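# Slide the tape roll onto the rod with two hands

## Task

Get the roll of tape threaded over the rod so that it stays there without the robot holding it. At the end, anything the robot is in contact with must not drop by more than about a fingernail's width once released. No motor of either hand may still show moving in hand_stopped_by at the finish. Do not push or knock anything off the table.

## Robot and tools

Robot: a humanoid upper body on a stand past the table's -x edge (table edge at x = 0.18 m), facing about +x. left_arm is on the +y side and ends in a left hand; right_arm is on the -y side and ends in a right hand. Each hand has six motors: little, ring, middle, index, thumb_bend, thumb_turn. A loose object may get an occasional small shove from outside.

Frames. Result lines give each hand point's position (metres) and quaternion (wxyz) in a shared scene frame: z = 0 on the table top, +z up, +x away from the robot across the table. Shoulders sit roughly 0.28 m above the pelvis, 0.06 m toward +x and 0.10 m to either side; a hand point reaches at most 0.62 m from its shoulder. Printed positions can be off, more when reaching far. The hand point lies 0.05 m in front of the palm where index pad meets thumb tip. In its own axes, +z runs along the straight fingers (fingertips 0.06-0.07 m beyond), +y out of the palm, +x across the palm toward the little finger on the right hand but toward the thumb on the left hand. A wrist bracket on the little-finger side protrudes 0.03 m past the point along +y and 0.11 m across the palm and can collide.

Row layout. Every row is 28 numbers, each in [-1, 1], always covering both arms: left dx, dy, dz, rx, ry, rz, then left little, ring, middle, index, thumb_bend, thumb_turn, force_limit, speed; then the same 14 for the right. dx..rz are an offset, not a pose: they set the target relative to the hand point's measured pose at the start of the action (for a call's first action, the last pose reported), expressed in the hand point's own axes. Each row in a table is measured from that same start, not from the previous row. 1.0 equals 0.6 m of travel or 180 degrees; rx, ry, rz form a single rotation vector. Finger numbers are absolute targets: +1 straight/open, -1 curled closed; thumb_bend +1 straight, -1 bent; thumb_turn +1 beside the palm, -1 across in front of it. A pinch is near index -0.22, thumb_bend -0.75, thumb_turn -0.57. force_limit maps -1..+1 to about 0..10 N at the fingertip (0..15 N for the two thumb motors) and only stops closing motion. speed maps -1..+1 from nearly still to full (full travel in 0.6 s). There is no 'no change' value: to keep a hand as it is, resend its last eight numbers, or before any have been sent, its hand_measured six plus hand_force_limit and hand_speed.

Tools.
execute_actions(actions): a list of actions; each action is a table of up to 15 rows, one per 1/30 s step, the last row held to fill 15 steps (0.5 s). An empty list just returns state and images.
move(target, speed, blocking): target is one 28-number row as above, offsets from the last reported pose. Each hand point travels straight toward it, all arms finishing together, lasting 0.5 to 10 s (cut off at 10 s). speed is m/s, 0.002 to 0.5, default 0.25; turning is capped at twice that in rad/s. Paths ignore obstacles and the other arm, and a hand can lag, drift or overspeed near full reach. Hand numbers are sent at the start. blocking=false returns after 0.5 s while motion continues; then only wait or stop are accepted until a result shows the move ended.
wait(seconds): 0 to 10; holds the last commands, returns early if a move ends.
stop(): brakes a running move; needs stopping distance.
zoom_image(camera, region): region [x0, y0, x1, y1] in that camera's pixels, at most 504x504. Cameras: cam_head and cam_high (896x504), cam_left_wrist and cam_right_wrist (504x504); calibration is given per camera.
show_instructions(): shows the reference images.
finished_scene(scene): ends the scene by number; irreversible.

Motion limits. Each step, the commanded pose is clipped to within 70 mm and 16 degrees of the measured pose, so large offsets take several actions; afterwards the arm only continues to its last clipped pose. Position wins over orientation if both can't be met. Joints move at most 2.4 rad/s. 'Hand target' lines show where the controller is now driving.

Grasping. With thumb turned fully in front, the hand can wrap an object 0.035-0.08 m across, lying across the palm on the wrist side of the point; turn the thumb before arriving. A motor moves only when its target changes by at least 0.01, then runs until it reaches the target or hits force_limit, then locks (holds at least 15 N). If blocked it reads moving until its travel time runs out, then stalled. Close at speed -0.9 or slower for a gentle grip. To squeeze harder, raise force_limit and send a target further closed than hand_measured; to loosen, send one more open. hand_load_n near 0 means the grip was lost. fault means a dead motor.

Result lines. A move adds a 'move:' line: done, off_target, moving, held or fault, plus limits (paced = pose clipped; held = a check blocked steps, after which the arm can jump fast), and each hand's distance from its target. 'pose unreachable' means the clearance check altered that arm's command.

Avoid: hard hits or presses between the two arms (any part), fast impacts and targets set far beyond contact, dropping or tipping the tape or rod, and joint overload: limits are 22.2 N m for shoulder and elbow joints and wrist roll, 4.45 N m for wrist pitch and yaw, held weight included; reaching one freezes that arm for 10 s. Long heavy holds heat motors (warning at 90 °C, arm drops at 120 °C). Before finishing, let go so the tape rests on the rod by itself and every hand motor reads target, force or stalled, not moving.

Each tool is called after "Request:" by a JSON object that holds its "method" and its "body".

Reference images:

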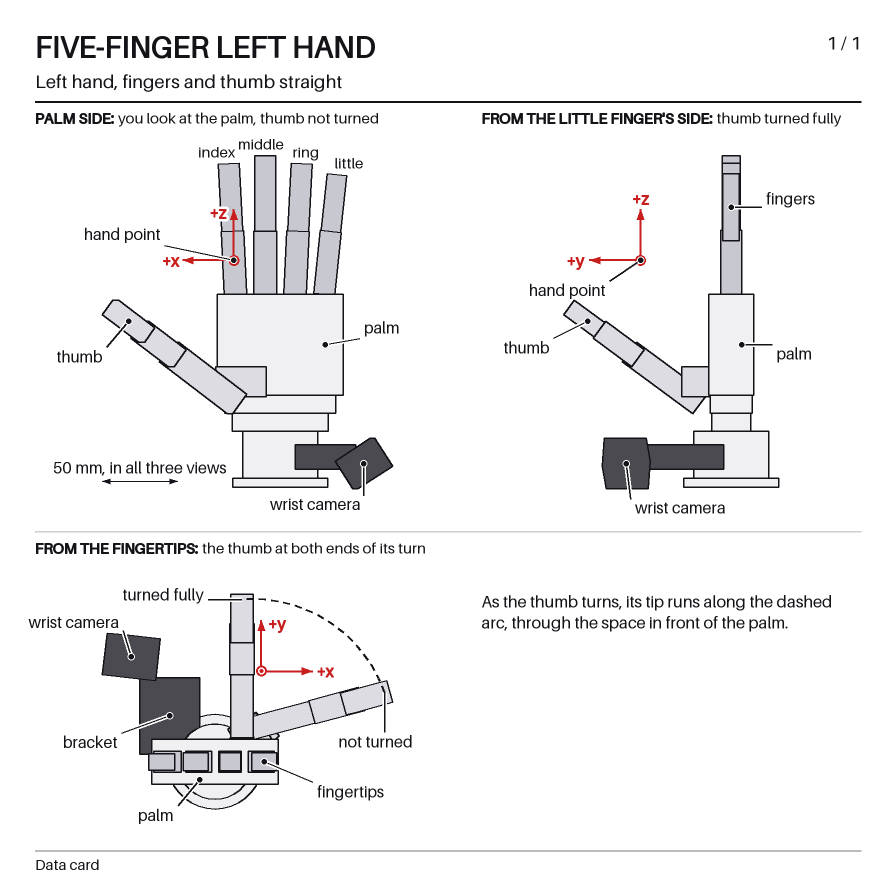

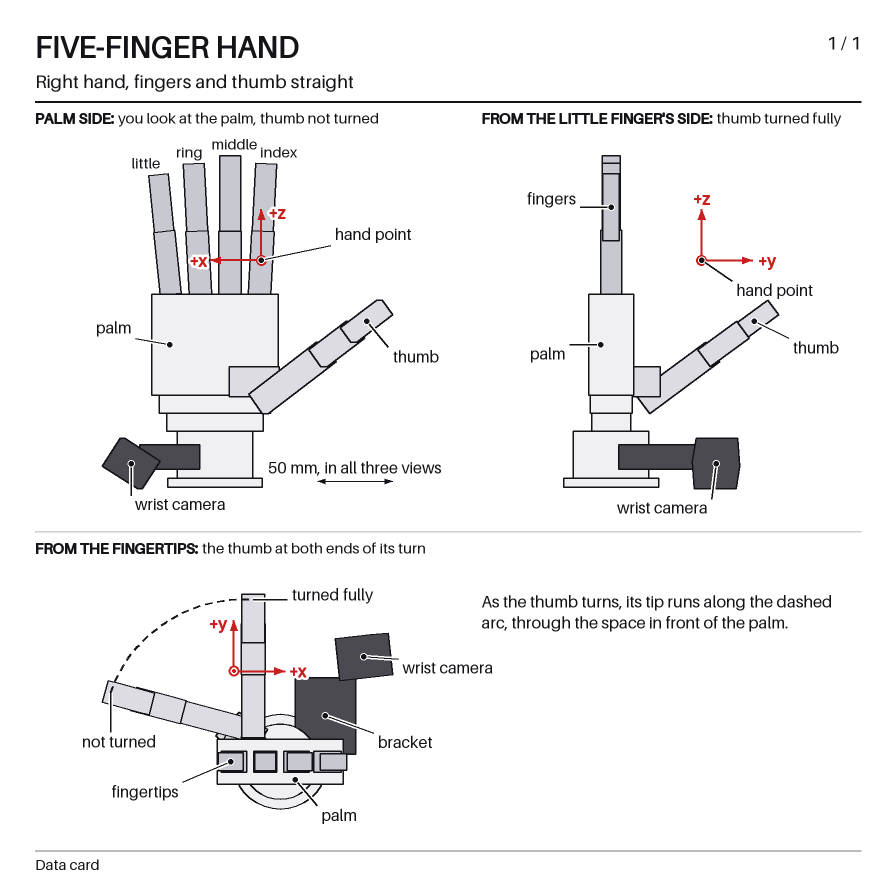

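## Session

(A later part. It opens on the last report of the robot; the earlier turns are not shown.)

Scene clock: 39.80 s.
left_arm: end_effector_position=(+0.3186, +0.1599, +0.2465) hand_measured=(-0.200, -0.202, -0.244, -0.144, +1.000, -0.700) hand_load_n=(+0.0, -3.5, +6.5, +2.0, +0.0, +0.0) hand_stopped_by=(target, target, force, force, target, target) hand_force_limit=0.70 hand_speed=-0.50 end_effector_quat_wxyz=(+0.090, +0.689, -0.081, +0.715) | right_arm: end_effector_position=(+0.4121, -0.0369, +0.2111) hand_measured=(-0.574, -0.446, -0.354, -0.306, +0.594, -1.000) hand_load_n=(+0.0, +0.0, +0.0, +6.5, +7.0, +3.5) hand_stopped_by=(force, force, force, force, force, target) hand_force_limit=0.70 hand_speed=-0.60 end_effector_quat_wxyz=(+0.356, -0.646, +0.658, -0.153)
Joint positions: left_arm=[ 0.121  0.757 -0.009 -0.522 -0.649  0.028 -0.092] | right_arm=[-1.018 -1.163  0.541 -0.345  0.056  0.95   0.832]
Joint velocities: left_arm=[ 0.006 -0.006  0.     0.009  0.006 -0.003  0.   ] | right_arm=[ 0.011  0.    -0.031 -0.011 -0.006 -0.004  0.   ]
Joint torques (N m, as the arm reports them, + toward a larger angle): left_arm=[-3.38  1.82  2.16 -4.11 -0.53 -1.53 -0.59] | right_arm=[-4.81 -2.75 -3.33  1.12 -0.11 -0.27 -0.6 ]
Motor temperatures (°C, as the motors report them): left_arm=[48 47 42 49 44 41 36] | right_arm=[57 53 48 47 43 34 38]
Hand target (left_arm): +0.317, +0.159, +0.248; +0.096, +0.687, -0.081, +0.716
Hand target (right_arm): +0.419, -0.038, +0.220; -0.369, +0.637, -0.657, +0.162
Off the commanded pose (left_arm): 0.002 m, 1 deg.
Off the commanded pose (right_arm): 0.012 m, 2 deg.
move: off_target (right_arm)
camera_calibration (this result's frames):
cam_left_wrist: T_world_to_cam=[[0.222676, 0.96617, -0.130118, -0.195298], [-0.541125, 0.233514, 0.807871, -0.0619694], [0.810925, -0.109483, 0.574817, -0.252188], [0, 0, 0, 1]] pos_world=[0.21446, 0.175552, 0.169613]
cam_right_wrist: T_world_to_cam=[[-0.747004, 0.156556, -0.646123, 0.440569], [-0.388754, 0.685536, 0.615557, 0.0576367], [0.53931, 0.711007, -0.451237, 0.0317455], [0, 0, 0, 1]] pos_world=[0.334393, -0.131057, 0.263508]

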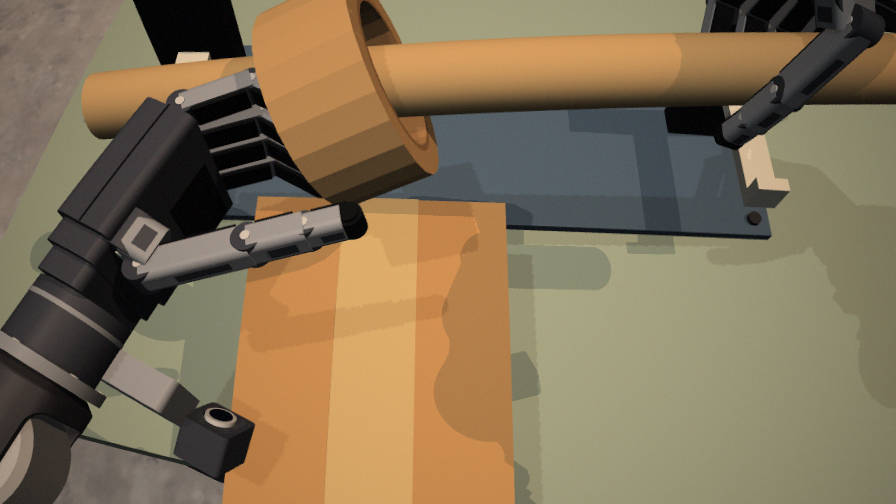

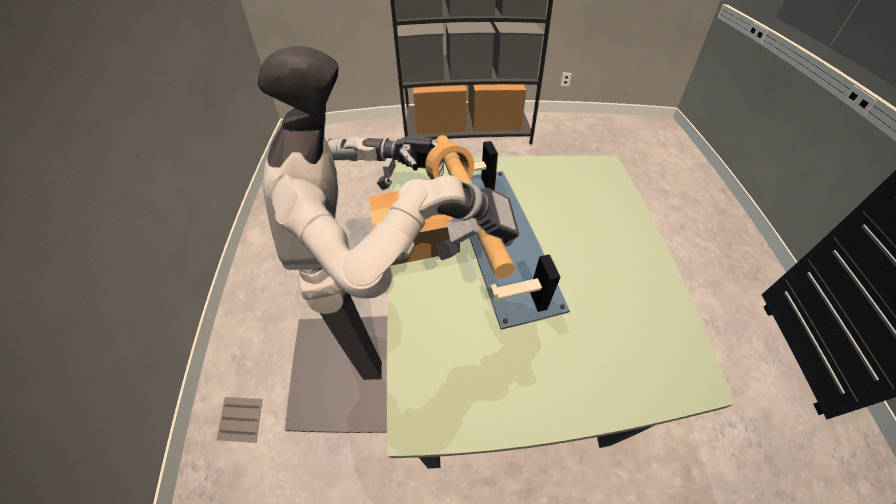

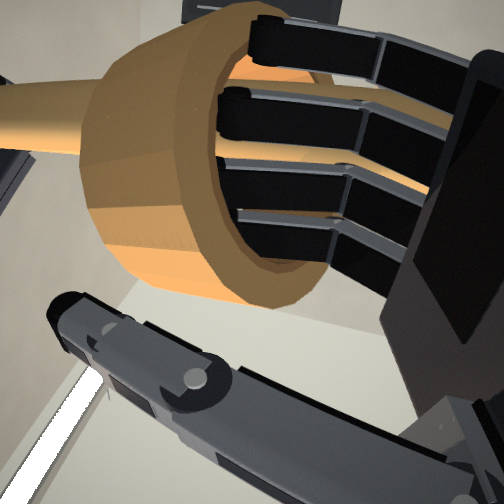

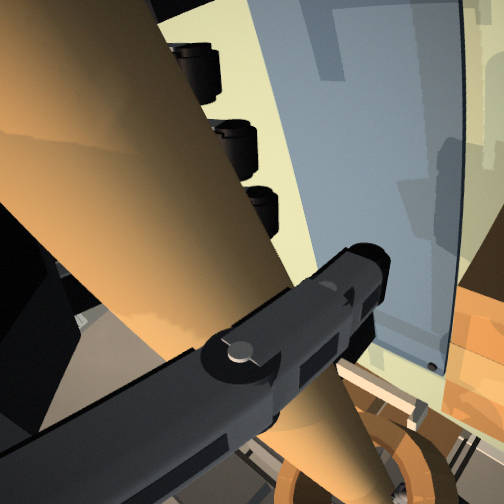

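Request:
{"method": "move", "body": {"target": [0,0,0,0,0,0,-0.2,-0.2,-0.9,-0.9,1,-0.7,0.7,-0.5,0,0,-0.02,0,0.03,-0.07,-0.5,-0.4,-0.9,-0.9,-0.7,-1,0.7,-0.6], "speed": 0.1}}

Request:
{"method": "move", "body": {"target": [0,0,0,0,0,0,-0.2,-0.2,-0.9,-0.9,1,-0.7,0.7,-0.5,0,0,0,0,0,0,-1,-1,-1,-1,-0.8,-1,0.8,-0.5]}}

Request:
{"method": "move", "body": {"target": [-0.04,-0.02,-0.01,0,0,0,-0.2,-0.2,-0.15,-0.1,1,-0.7,0.7,-0.5,0,0,0,0,0,0,-1,-1,-1,-1,-0.8,-1,0.8,-0.5], "speed": 0.04}}

Scene clock: 42.00 s.
left_arm: end_effector_position=(+0.3179, +0.1586, +0.2428) hand_measured=(-0.200, -0.202, -0.246, -0.144, +1.000, -0.700) hand_load_n=(+0.0, -2.5, +1.5, +3.5, +0.0, +0.0) hand_stopped_by=(target, target, force, force, target, target) hand_force_limit=0.70 hand_speed=-0.50 end_effector_quat_wxyz=(+0.093, +0.693, -0.082, +0.710) | right_arm: end_effector_position=(+0.4030, -0.0410, +0.2155) hand_measured=(-0.500, -0.400, -0.354, -0.306, +0.594, -1.000) hand_load_n=(+0.0, +0.0, +0.0, +8.0, +4.5, +4.5) hand_stopped_by=(target, target, force, force, force, target) hand_force_limit=0.70 hand_speed=-0.60 end_effector_quat_wxyz=(-0.302, +0.706, -0.602, +0.218)
Joint positions: left_arm=[ 0.126  0.756 -0.013 -0.521 -0.649  0.035 -0.095] | right_arm=[-1.237 -1.206  0.785 -0.42  -0.076  1.     0.958]
Joint velocities: left_arm=[ 0.006  0.005 -0.003  0.003 -0.009  0.     0.   ] | right_arm=[ 0.005 -0.014  0.003 -0.006  0.003  0.     0.   ]
Joint torques (N m, as the arm reports them, + toward a larger angle): left_arm=[-3.96  1.85  2.51 -4.15 -0.29 -1.47 -0.03] | right_arm=[-4.87 -2.4  -2.12  0.52 -0.3  -0.18 -0.23]
Motor temperatures (°C, as the motors report them): left_arm=[48 47 42 49 44 41 36] | right_arm=[57 53 48 47 43 34 38]
Hand target (left_arm): +0.319, +0.160, +0.247; +0.090, +0.689, -0.081, +0.715
Hand target (right_arm): +0.404, -0.041, +0.219; -0.306, +0.706, -0.599, +0.222
Off the commanded pose (left_arm): 0.004 m, 1 deg.
Off the commanded pose (right_arm): 0.004 m, 1 deg.
move: off_target (left_arm, right_arm)
camera_calibration (this result's frames):
cam_left_wrist: T_world_to_cam=[[0.225641, 0.964929, -0.134159, -0.194138], [-0.528882, 0.23698, 0.814938, -0.0652423], [0.81815, -0.112929, 0.563806, -0.248695], [0, 0, 0, 1]] pos_world=[0.21277, 0.174706, 0.167339]
cam_right_wrist: T_world_to_cam=[[-0.728152, -0.0524808, -0.683403, 0.429135], [-0.471783, 0.761657, 0.444185, 0.127673], [0.497207, 0.645852, -0.579361, 0.0835221], [0, 0, 0, 1]] pos_world=[0.331181, -0.128664, 0.284951]

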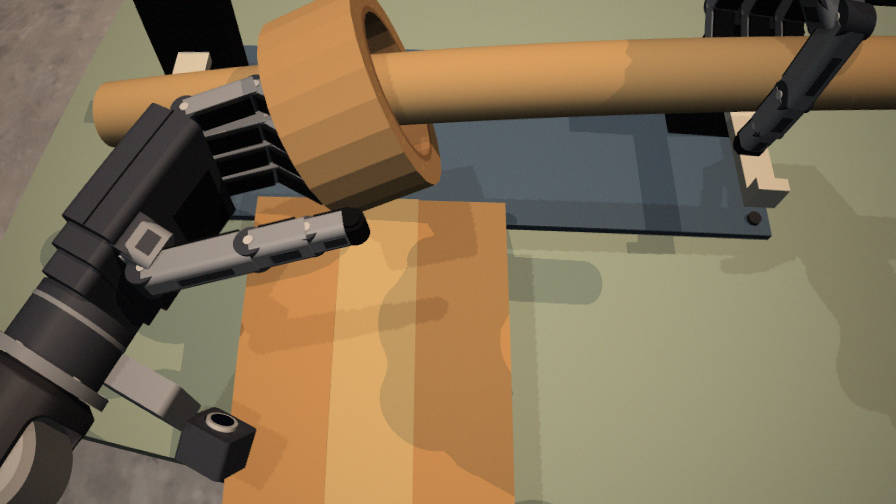

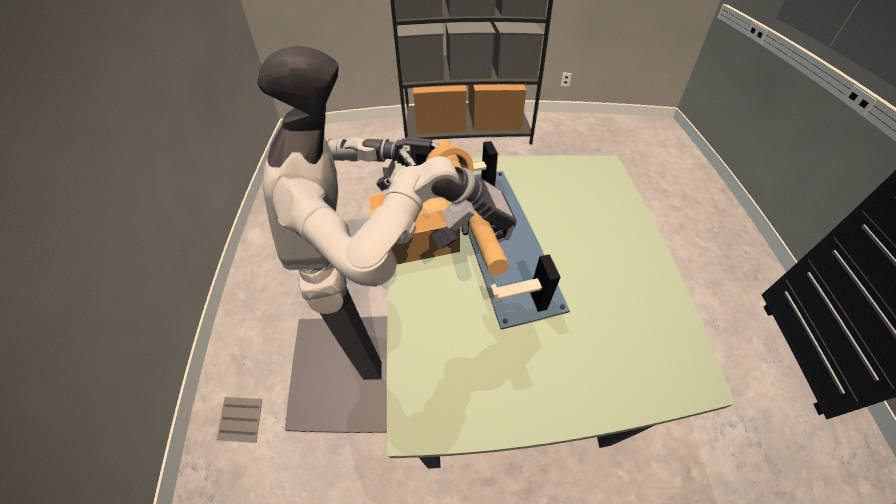

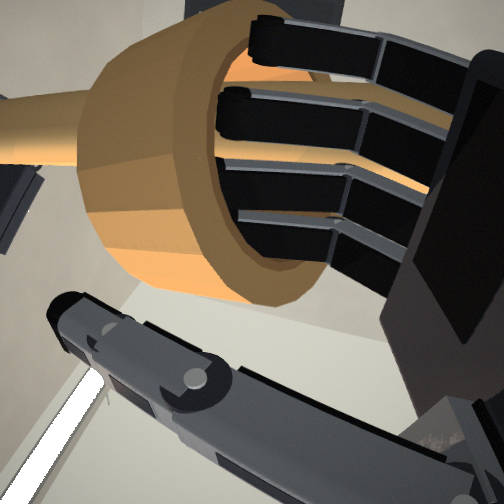

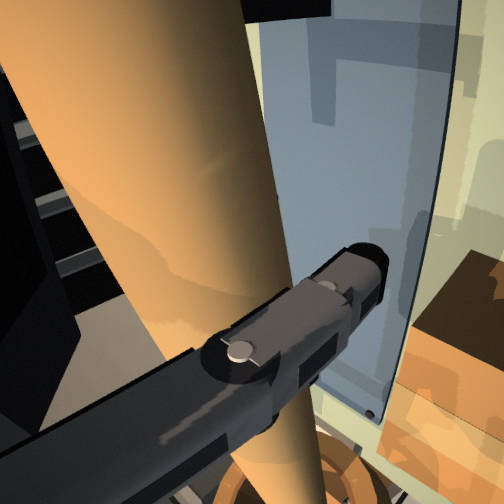

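Scene clock: 42.53 s.
left_arm: end_effector_position=(+0.3181, +0.1593, +0.2392) hand_measured=(-0.200, -0.202, -0.246, -0.144, +1.000, -0.700) hand_load_n=(+0.0, -1.0, +1.0, +2.0, +0.0, +0.0) hand_stopped_by=(target, target, force, force, target, target) hand_force_limit=0.70 hand_speed=-0.50 end_effector_quat_wxyz=(+0.093, +0.698, -0.079, +0.706) | right_arm: end_effector_position=(+0.4014, -0.0403, +0.2139) hand_measured=(-0.606, -0.478, -0.392, -0.316, +0.564, -1.000) hand_load_n=(+7.5, +6.0, +6.5, +8.0, +14.0, +8.0) hand_stopped_by=(force, force, force, force, force, target) hand_force_limit=0.80 hand_speed=-0.50 end_effector_quat_wxyz=(-0.300, +0.707, -0.603, +0.214)
Joint positions: left_arm=[ 0.13   0.755 -0.014 -0.517 -0.649  0.039 -0.095] | right_arm=[-1.236 -1.204  0.786 -0.42  -0.072  1.001  0.96 ]
Joint velocities: left_arm=[ 0.006  0.012  0.    -0.015  0.008  0.     0.   ] | right_arm=[ 0.    -0.005  0.006 -0.003 -0.002  0.     0.   ]
Joint torques (N m, as the arm reports them, + toward a larger angle): left_arm=[-4.28  1.86  2.45 -4.86 -0.55 -1.7  -0.24] | right_arm=[-4.87 -2.28 -2.27  0.92 -0.31 -0.12 -0.42]
Motor temperatures (°C, as the motors report them): left_arm=[48 47 42 49 44 41 36] | right_arm=[57 53 48 47 43 34 38]
Hand target (left_arm): +0.318, +0.159, +0.243; +0.093, +0.693, -0.082, +0.710
Hand target (right_arm): +0.403, -0.041, +0.216; -0.302, +0.706, -0.602, +0.218
Off the commanded pose (left_arm): 0.004 m, 1 deg.
Off the commanded pose (right_arm): 0.002 m, 1 deg.
move: off_target (left_arm)
camera_calibration (this result's frames):
cam_left_wrist: T_world_to_cam=[[0.220765, 0.965484, -0.138212, -0.192937], [-0.519379, 0.23632, 0.821218, -0.0667808], [0.825535, -0.109512, 0.553623, -0.247128], [0, 0, 0, 1]] pos_world=[0.211922, 0.174995, 0.164991]
cam_right_wrist: T_world_to_cam=[[-0.734225, -0.0524942, -0.676874, 0.427913], [-0.46872, 0.760453, 0.449458, 0.124713], [0.491137, 0.647267, -0.582949, 0.0862183], [0, 0, 0, 1]] pos_world=[0.330295, -0.128181, 0.283851]

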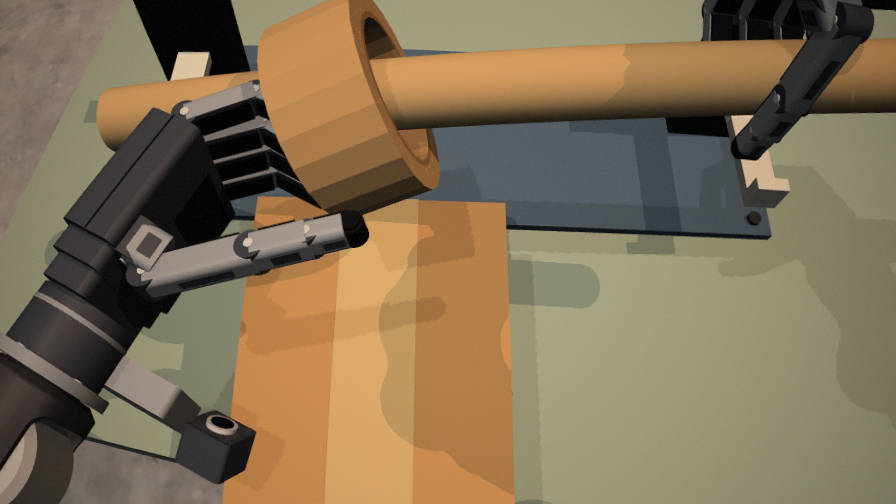

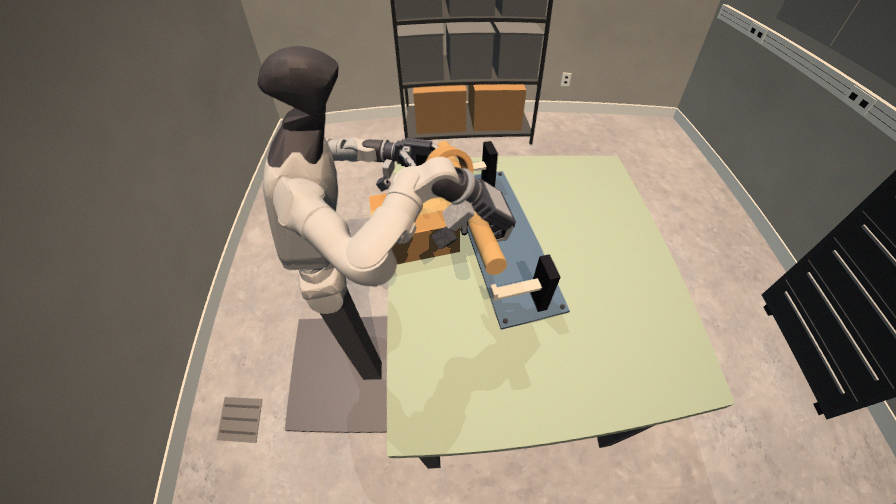

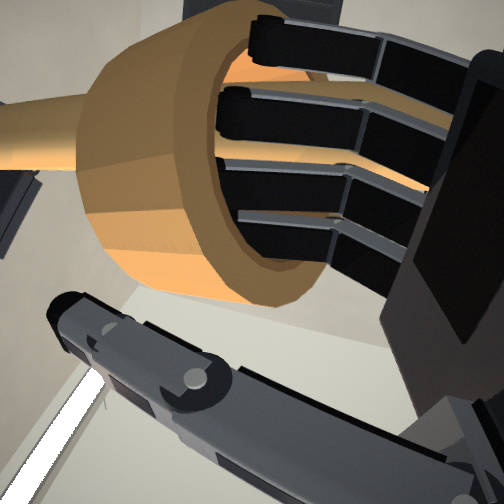

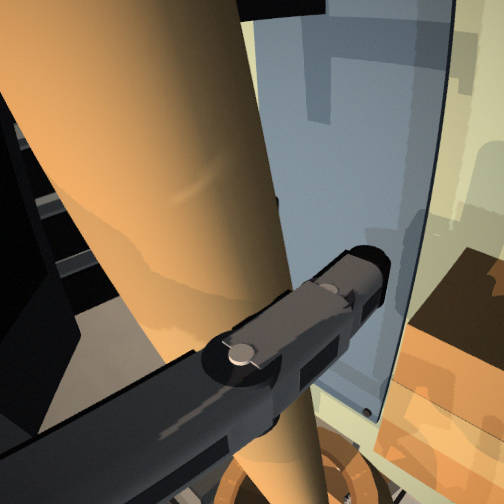

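Scene clock: 43.53 s.
left_arm: end_effector_position=(+0.3127, +0.1662, +0.2168) hand_measured=(-0.200, -0.202, -0.150, -0.100, +1.000, -0.700) hand_load_n=(+0.0, -1.0, +0.0, +1.0, +0.0, +0.0) hand_stopped_by=(target, target, target, target, target, target) hand_force_limit=0.70 hand_speed=-0.50 end_effector_quat_wxyz=(+0.102, +0.696, -0.086, +0.706) | right_arm: end_effector_position=(+0.4039, -0.0406, +0.2155) hand_measured=(-0.606, -0.478, -0.392, -0.316, +0.564, -1.000) hand_load_n=(+0.0, +0.0, +3.0, +13.0, +7.5, +7.5) hand_stopped_by=(force, force, force, force, force, target) hand_force_limit=0.80 hand_speed=-0.50 end_effector_quat_wxyz=(-0.304, +0.703, -0.605, +0.218)
Joint positions: left_arm=[ 0.142  0.712 -0.029 -0.361 -0.608 -0.098 -0.215] | right_arm=[-1.238 -1.203  0.786 -0.418 -0.072  1.008  0.95 ]
Joint velocities: left_arm=[ 0.006  0.002  0.005  0.005  0.005  0.    -0.002] | right_arm=[ 0.009 -0.011  0.    -0.002  0.002  0.     0.   ]
Joint torques (N m, as the arm reports them, + toward a larger angle): left_arm=[-3.42  1.91  2.53 -3.19 -0.26 -1.27  0.37] | right_arm=[-5.17 -2.27 -2.55  0.73 -0.1  -0.29 -0.23]
Motor temperatures (°C, as the motors report them): left_arm=[48 47 42 49 44 41 36] | right_arm=[57 53 49 47 43 34 38]
Hand target (left_arm): +0.315, +0.171, +0.214; +0.092, +0.698, -0.081, +0.705
Hand target (right_arm): +0.401, -0.040, +0.214; -0.300, +0.707, -0.603, +0.214
Off the commanded pose (left_arm): 0.007 m, 1 deg.
Off the commanded pose (right_arm): 0.003 m, 1 deg.
move: off_target (left_arm)
camera_calibration (this result's frames):
cam_left_wrist: T_world_to_cam=[[0.242428, 0.959825, -0.141296, -0.206669], [-0.516651, 0.250996, 0.81858, -0.0555779], [0.821158, -0.125445, 0.556743, -0.226178], [0, 0, 0, 1]] pos_world=[0.207115, 0.183943, 0.142216]
cam_right_wrist: T_world_to_cam=[[-0.7274, -0.0440935, -0.684796, 0.430166], [-0.467235, 0.762699, 0.447193, 0.12542], [0.502575, 0.645249, -0.575389, 0.0797385], [0, 0, 0, 1]] pos_world=[0.331428, -0.128141, 0.28437]

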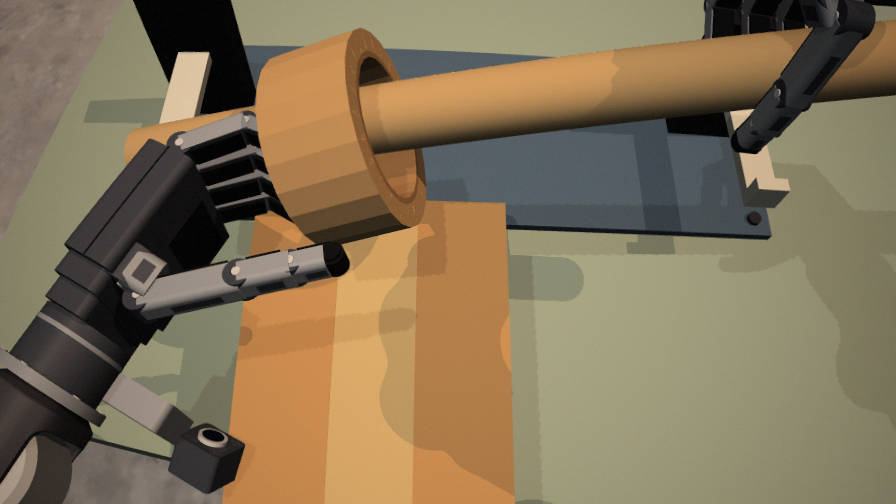

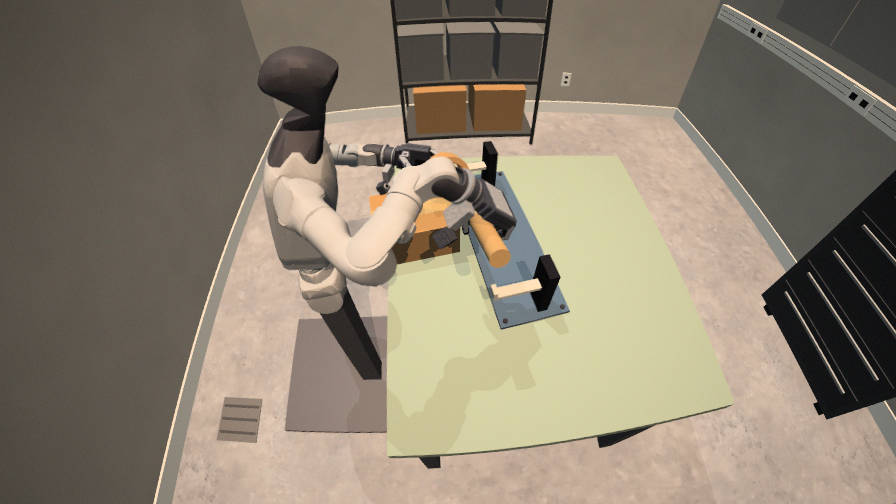

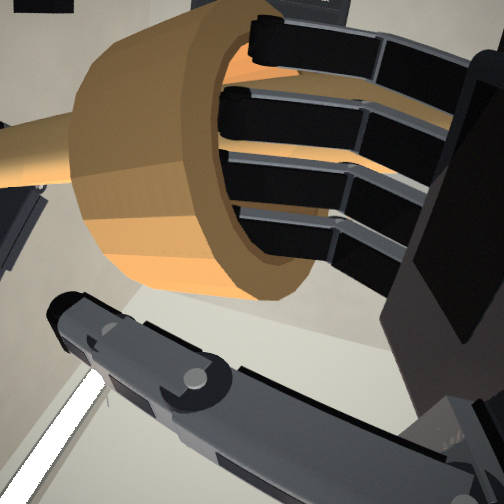

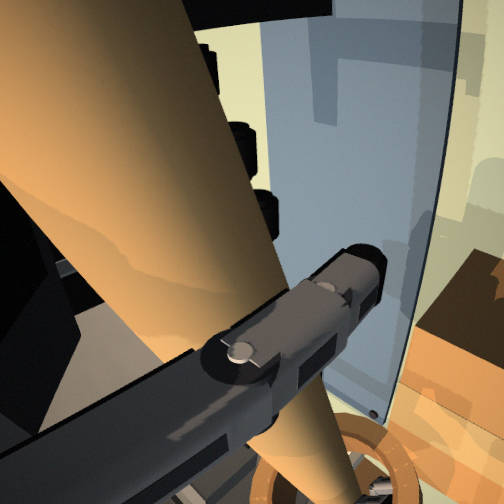

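Request:
{"method": "move", "body": {"target": [0.05,-0.02,0,0,0,-0.17,-0.2,-0.2,-0.15,-0.1,1,-0.7,0.7,-0.5,0,0,0,0,0,0.07,-0.9,-0.9,-0.9,-1,-0.8,-1,0.5,-0.5], "speed": 0.15}}

Scene clock: 46.10 s.
left_arm: end_effector_position=(+0.3216, +0.1915, +0.2314) hand_measured=(-0.200, -0.200, -0.150, -0.100, +1.000, -0.700) hand_load_n=(-1.0, +2.0, -1.0, +5.0, +0.0, +0.0) hand_stopped_by=(target, target, target, target, target, target) hand_force_limit=0.70 hand_speed=-0.50 end_effector_quat_wxyz=(+0.249, +0.713, +0.111, +0.646) | right_arm: end_effector_position=(+0.3904, -0.0366, +0.2065) hand_measured=(-0.766, -0.530, -0.414, -0.318, +0.560, -1.000) hand_load_n=(+7.0, +0.0, +0.0, +1.0, +9.5, -1.5) hand_stopped_by=(force, force, force, force, force, target) hand_force_limit=0.50 hand_speed=-0.50 end_effector_quat_wxyz=(+0.309, -0.655, +0.670, -0.165)
Joint positions: left_arm=[ 0.164  0.661  0.038 -0.439 -1.07   0.131 -0.145] | right_arm=[-1.116 -1.172  0.648 -0.47   0.019  1.158  0.916]
Joint velocities: left_arm=[ 0.002  0.005  0.015 -0.005  0.008  0.003  0.001] | right_arm=[ 0.003  0.009 -0.017 -0.002  0.006  0.002  0.   ]
Joint torques (N m, as the arm reports them, + toward a larger angle): left_arm=[-3.5   0.8   1.38 -6.36 -1.7  -1.2  -2.43] | right_arm=[-4.76 -1.86 -2.92  1.91 -0.66  0.73 -1.06]
Motor temperatures (°C, as the motors report them): left_arm=[48 47 42 49 44 41 36] | right_arm=[57 53 49 47 43 34 39]
Hand target (left_arm): +0.317, +0.182, +0.244; +0.279, +0.698, +0.106, +0.651
Hand target (right_arm): +0.403, -0.041, +0.215; -0.324, +0.634, -0.678, +0.183
Off the commanded pose (left_arm): 0.021 m, 5 deg.
Off the commanded pose (right_arm): 0.017 m, 4 deg.
move: off_target (left_arm, right_arm)
camera_calibration (this result's frames):
cam_left_wrist: T_world_to_cam=[[0.125078, 0.791032, -0.598853, -0.0550489], [-0.406179, 0.591519, 0.696509, -0.141716], [0.905193, 0.156123, 0.395287, -0.2821], [0, 0, 0, 1]] pos_world=[0.204678, 0.171416, 0.177251]
cam_right_wrist: T_world_to_cam=[[-0.779409, 0.127111, -0.613486, 0.426216], [-0.335462, 0.742339, 0.579999, 0.0404199], [0.529138, 0.657857, -0.535945, 0.0607299], [0, 0, 0, 1]] pos_world=[0.313621, -0.124133, 0.270582]

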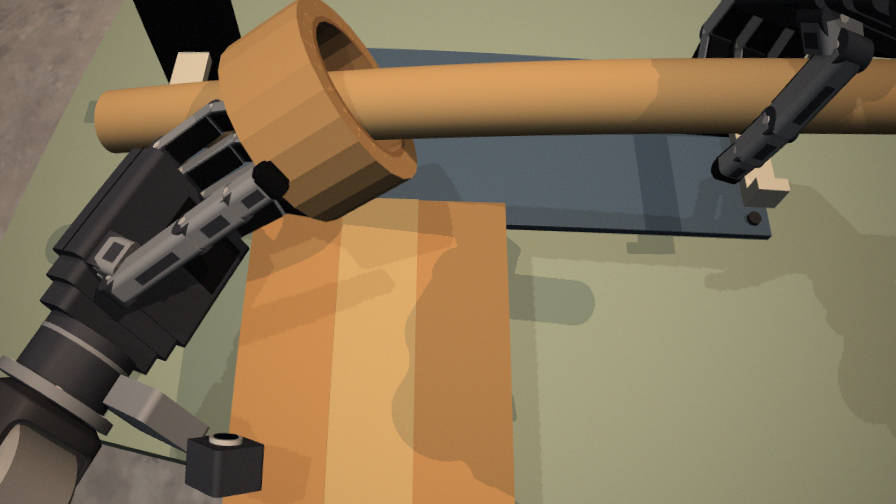

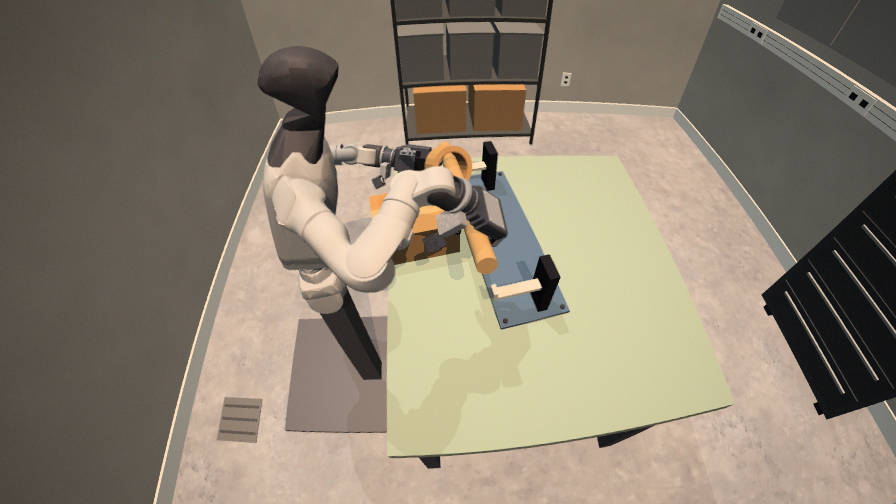

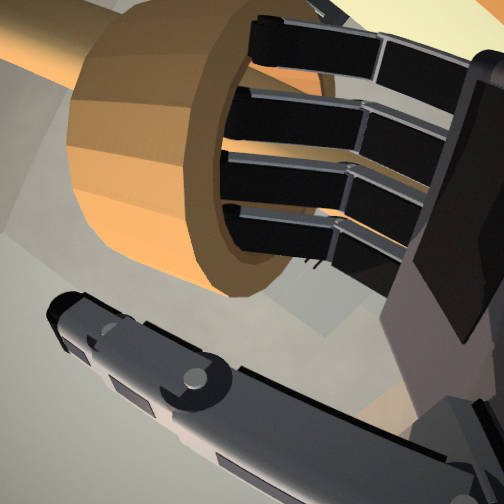

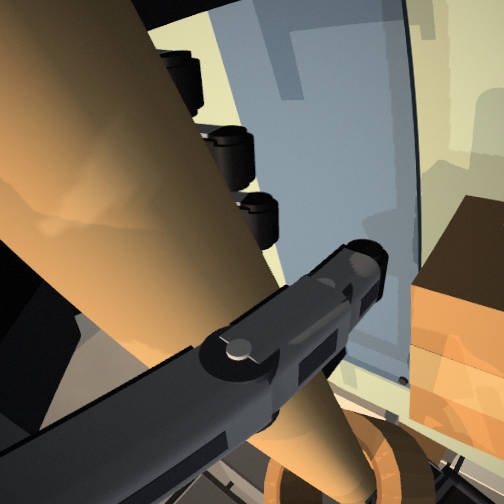

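Request:
{"method": "move", "body": {"target": [0,-0.05,0.005,0,0,0,-0.2,-0.12,-0.08,-0.02,1,-0.7,0.7,0,0,0,0,0,0,0,-1,-1,-1,-0.9,-0.8,-1,0.6,-0.5], "speed": 0.08}}

Scene clock: 47.20 s.
left_arm: end_effector_position=(+0.3287, +0.2106, +0.2173) hand_measured=(-0.200, -0.120, -0.080, -0.020, +1.000, -0.700) hand_load_n=(+0.0, +0.0, -0.5, +1.0, +0.0, +0.0) hand_stopped_by=(target, target, target, target, target, target) hand_force_limit=0.70 hand_speed=0.00 end_effector_quat_wxyz=(+0.255, +0.712, +0.104, +0.646) | right_arm: end_effector_position=(+0.3902, -0.0372, +0.2048) hand_measured=(-0.784, -0.608, -0.464, -0.340, +0.560, -1.000) hand_load_n=(+2.0, +5.5, +7.0, +10.0, +8.5, +8.5) hand_stopped_by=(force, force, force, force, force, target) hand_force_limit=0.60 hand_speed=-0.50 end_effector_quat_wxyz=(+0.307, -0.654, +0.671, -0.165)
Joint positions: left_arm=[ 0.102  0.669  0.062 -0.263 -1.073  0.116 -0.287] | right_arm=[-1.114 -1.171  0.652 -0.469  0.021  1.161  0.912]
Joint velocities: left_arm=[-0.011  0.003 -0.014  0.002  0.008  0.    -0.003] | right_arm=[ 0.     0.005  0.008 -0.009 -0.008  0.     0.   ]
Joint torques (N m, as the arm reports them, + toward a larger angle): left_arm=[-3.65  2.49  2.53 -3.08 -0.69 -0.99 -0.53] | right_arm=[-5.38 -2.4  -2.84  0.51 -0.24 -0.34 -0.33]
Motor temperatures (°C, as the motors report them): left_arm=[48 47 42 49 44 41 36] | right_arm=[57 53 49 47 43 34 39]
Hand target (left_arm): +0.330, +0.215, +0.215; +0.249, +0.714, +0.109, +0.645
Hand target (right_arm): +0.390, -0.037, +0.207; -0.309, +0.655, -0.670, +0.165
Off the commanded pose (left_arm): 0.006 m, 1 deg.
Off the commanded pose (right_arm): 0.002 m, 0 deg.
move: off_target (left_arm)
camera_calibration (this result's frames):
cam_left_wrist: T_world_to_cam=[[0.141638, 0.789226, -0.597545, -0.0848863], [-0.399663, 0.597838, 0.694881, -0.143446], [0.905654, 0.140395, 0.400101, -0.283731], [0, 0, 0, 1]] pos_world=[0.211655, 0.192587, 0.162476]
cam_right_wrist: T_world_to_cam=[[-0.780997, 0.129143, -0.611036, 0.425292], [-0.330709, 0.74444, 0.580035, 0.0400567], [0.529787, 0.655081, -0.538697, 0.0605202], [0, 0, 0, 1]] pos_world=[0.313337, -0.124389, 0.269237]

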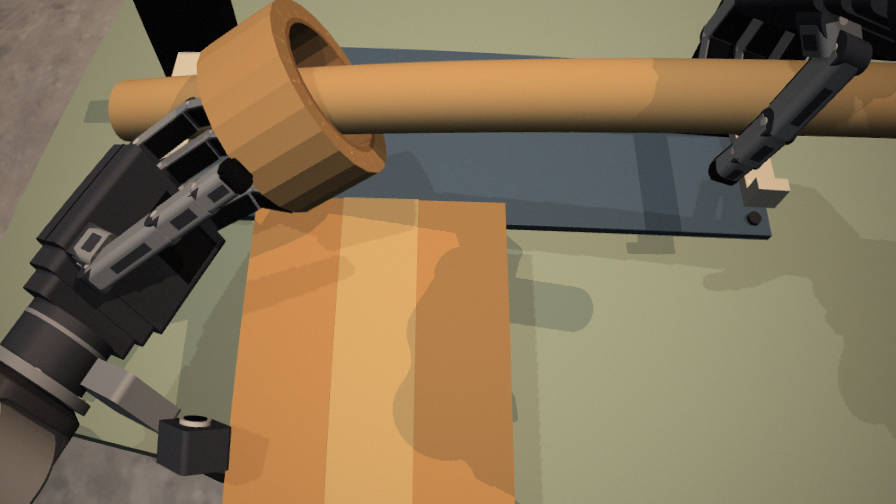

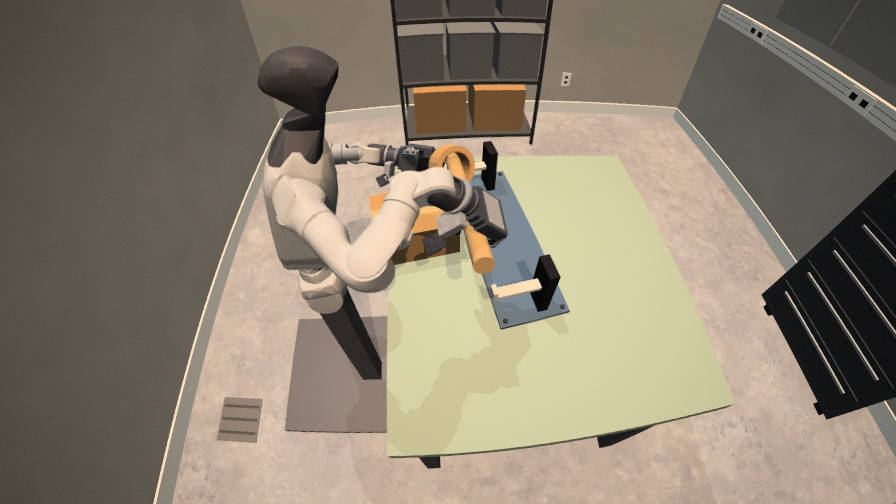

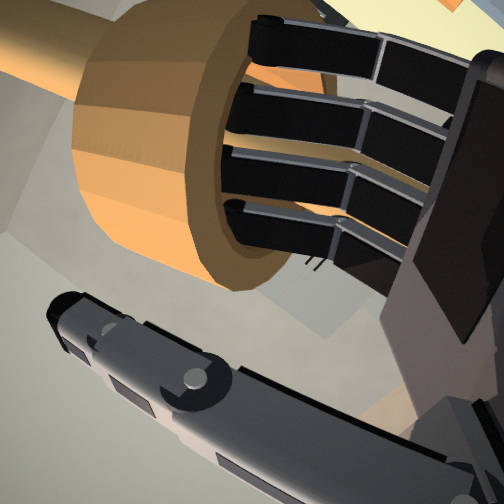

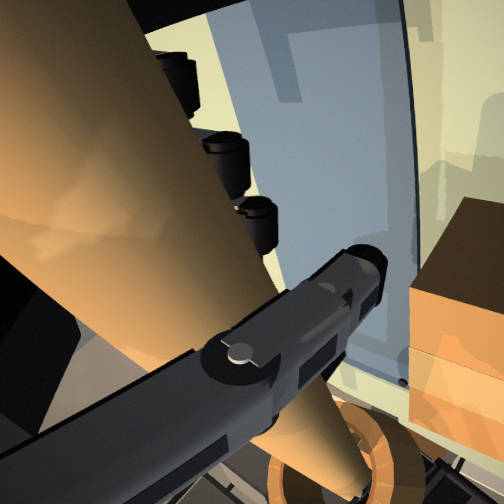

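Request:
{"method": "move", "body": {"target": [0,0,-0.04,0,0,0,-0.2,-0.12,-0.08,-0.02,1,-0.7,0.7,0,-0.04,-0.01,0,0.004,-0.06,0.07,-1,-1,-1,-0.9,-0.8,-1,0.6,-0.5], "speed": 0.08}}

Scene clock: 49.67 s.
left_arm: end_effector_position=(+0.3059, +0.2170, +0.2168) hand_measured=(-0.200, -0.120, -0.080, -0.020, +1.000, -0.700) hand_load_n=(+0.0, +0.0, +0.0, +0.0, +0.0, +0.0) hand_stopped_by=(target, target, target, target, target, target) hand_force_limit=0.70 hand_speed=0.00 end_effector_quat_wxyz=(+0.252, +0.714, +0.103, +0.645) | right_arm: end_effector_position=(+0.3916, -0.0149, +0.2087) hand_measured=(-0.784, -0.608, -0.464, -0.340, +0.562, -1.000) hand_load_n=(+1.5, +5.5, +7.0, +9.0, +9.5, +7.5) hand_stopped_by=(force, force, force, force, force, target) hand_force_limit=0.60 hand_speed=-0.50 end_effector_quat_wxyz=(+0.380, -0.590, +0.709, -0.071)
Joint positions: left_arm=[ 0.227  0.684  0.118 -0.315 -1.088  0.09  -0.338] | right_arm=[-0.856 -1.035  0.329 -0.45   0.092  1.115  0.829]
Joint velocities: left_arm=[ 0.     0.002  0.005  0.008  0.021  0.    -0.001] | right_arm=[ 0.006  0.009  0.006 -0.005 -0.009  0.     0.   ]
Joint torques (N m, as the arm reports them, + toward a larger angle): left_arm=[-2.25  2.45  1.87 -3.44 -0.62 -0.73 -0.74] | right_arm=[-5.31 -1.86 -3.5  -0.13  0.14 -0.76 -0.4 ]
Motor temperatures (°C, as the motors report them): left_arm=[48 47 42 49 44 41 36] | right_arm=[58 53 49 47 43 34 39]
Hand target (left_arm): +0.305, +0.217, +0.218; +0.254, +0.712, +0.104, +0.646
Hand target (right_arm): +0.393, -0.012, +0.214; +0.389, -0.589, +0.705, -0.069
Off the commanded pose (left_arm): 0.002 m, 0 deg.
Off the commanded pose (right_arm): 0.005 m, 1 deg.
move: off_target (right_arm)
camera_calibration (this result's frames):
cam_left_wrist: T_world_to_cam=[[0.138096, 0.793096, -0.593235, -0.0876491], [-0.397571, 0.592987, 0.700217, -0.156778], [0.90712, 0.139156, 0.397201, -0.263366], [0, 0, 0, 1]] pos_world=[0.188678, 0.19913, 0.162391]
cam_right_wrist: T_world_to_cam=[[-0.783166, 0.328234, -0.528123, 0.412435], [-0.27785, 0.575095, 0.769458, -0.0411409], [0.556283, 0.749352, -0.359195, 0.000857138], [0, 0, 0, 1]] pos_world=[0.311097, -0.112358, 0.24978]

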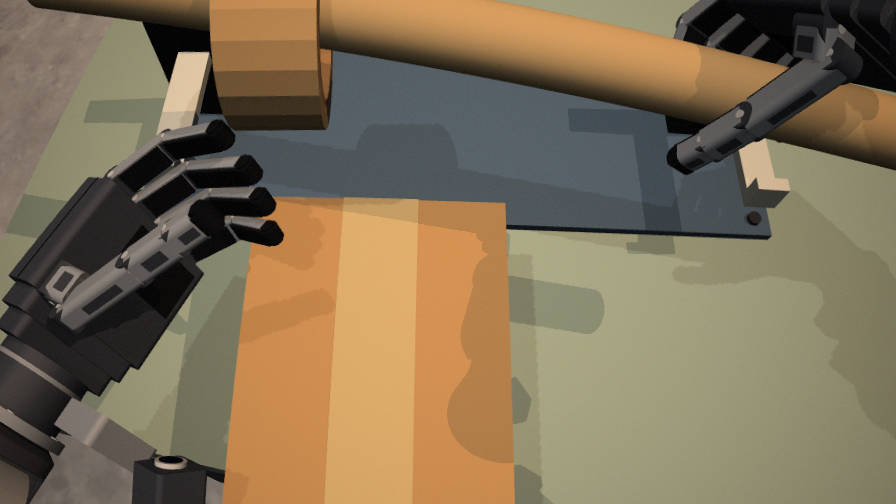

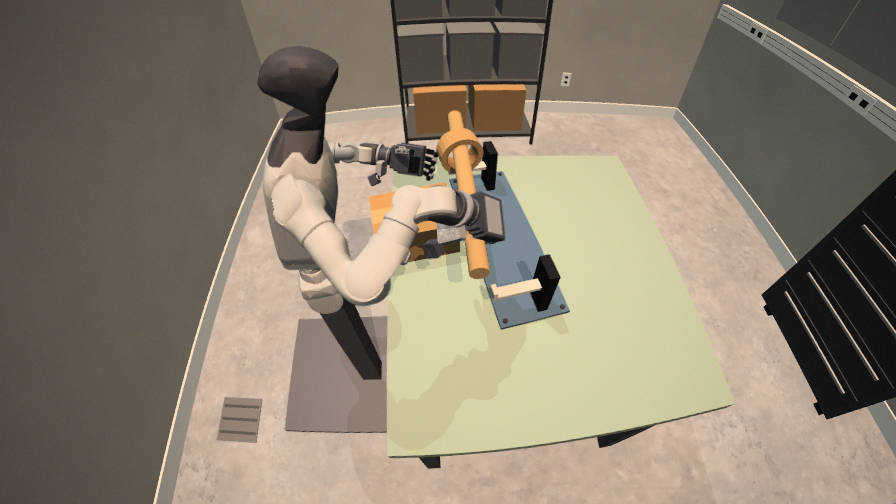

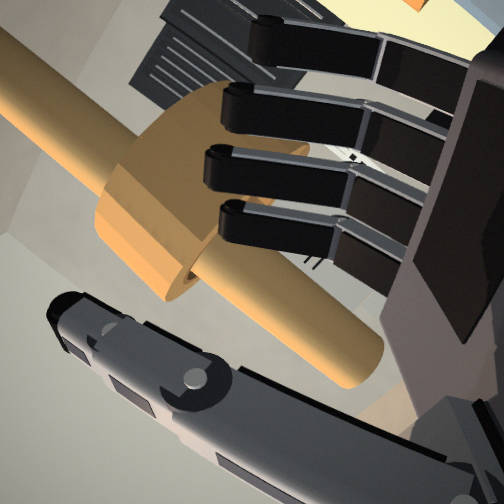

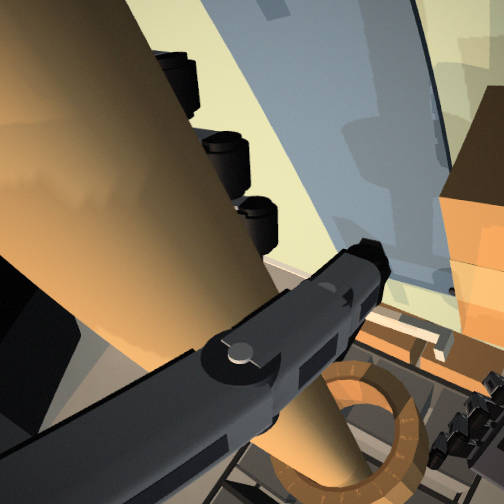

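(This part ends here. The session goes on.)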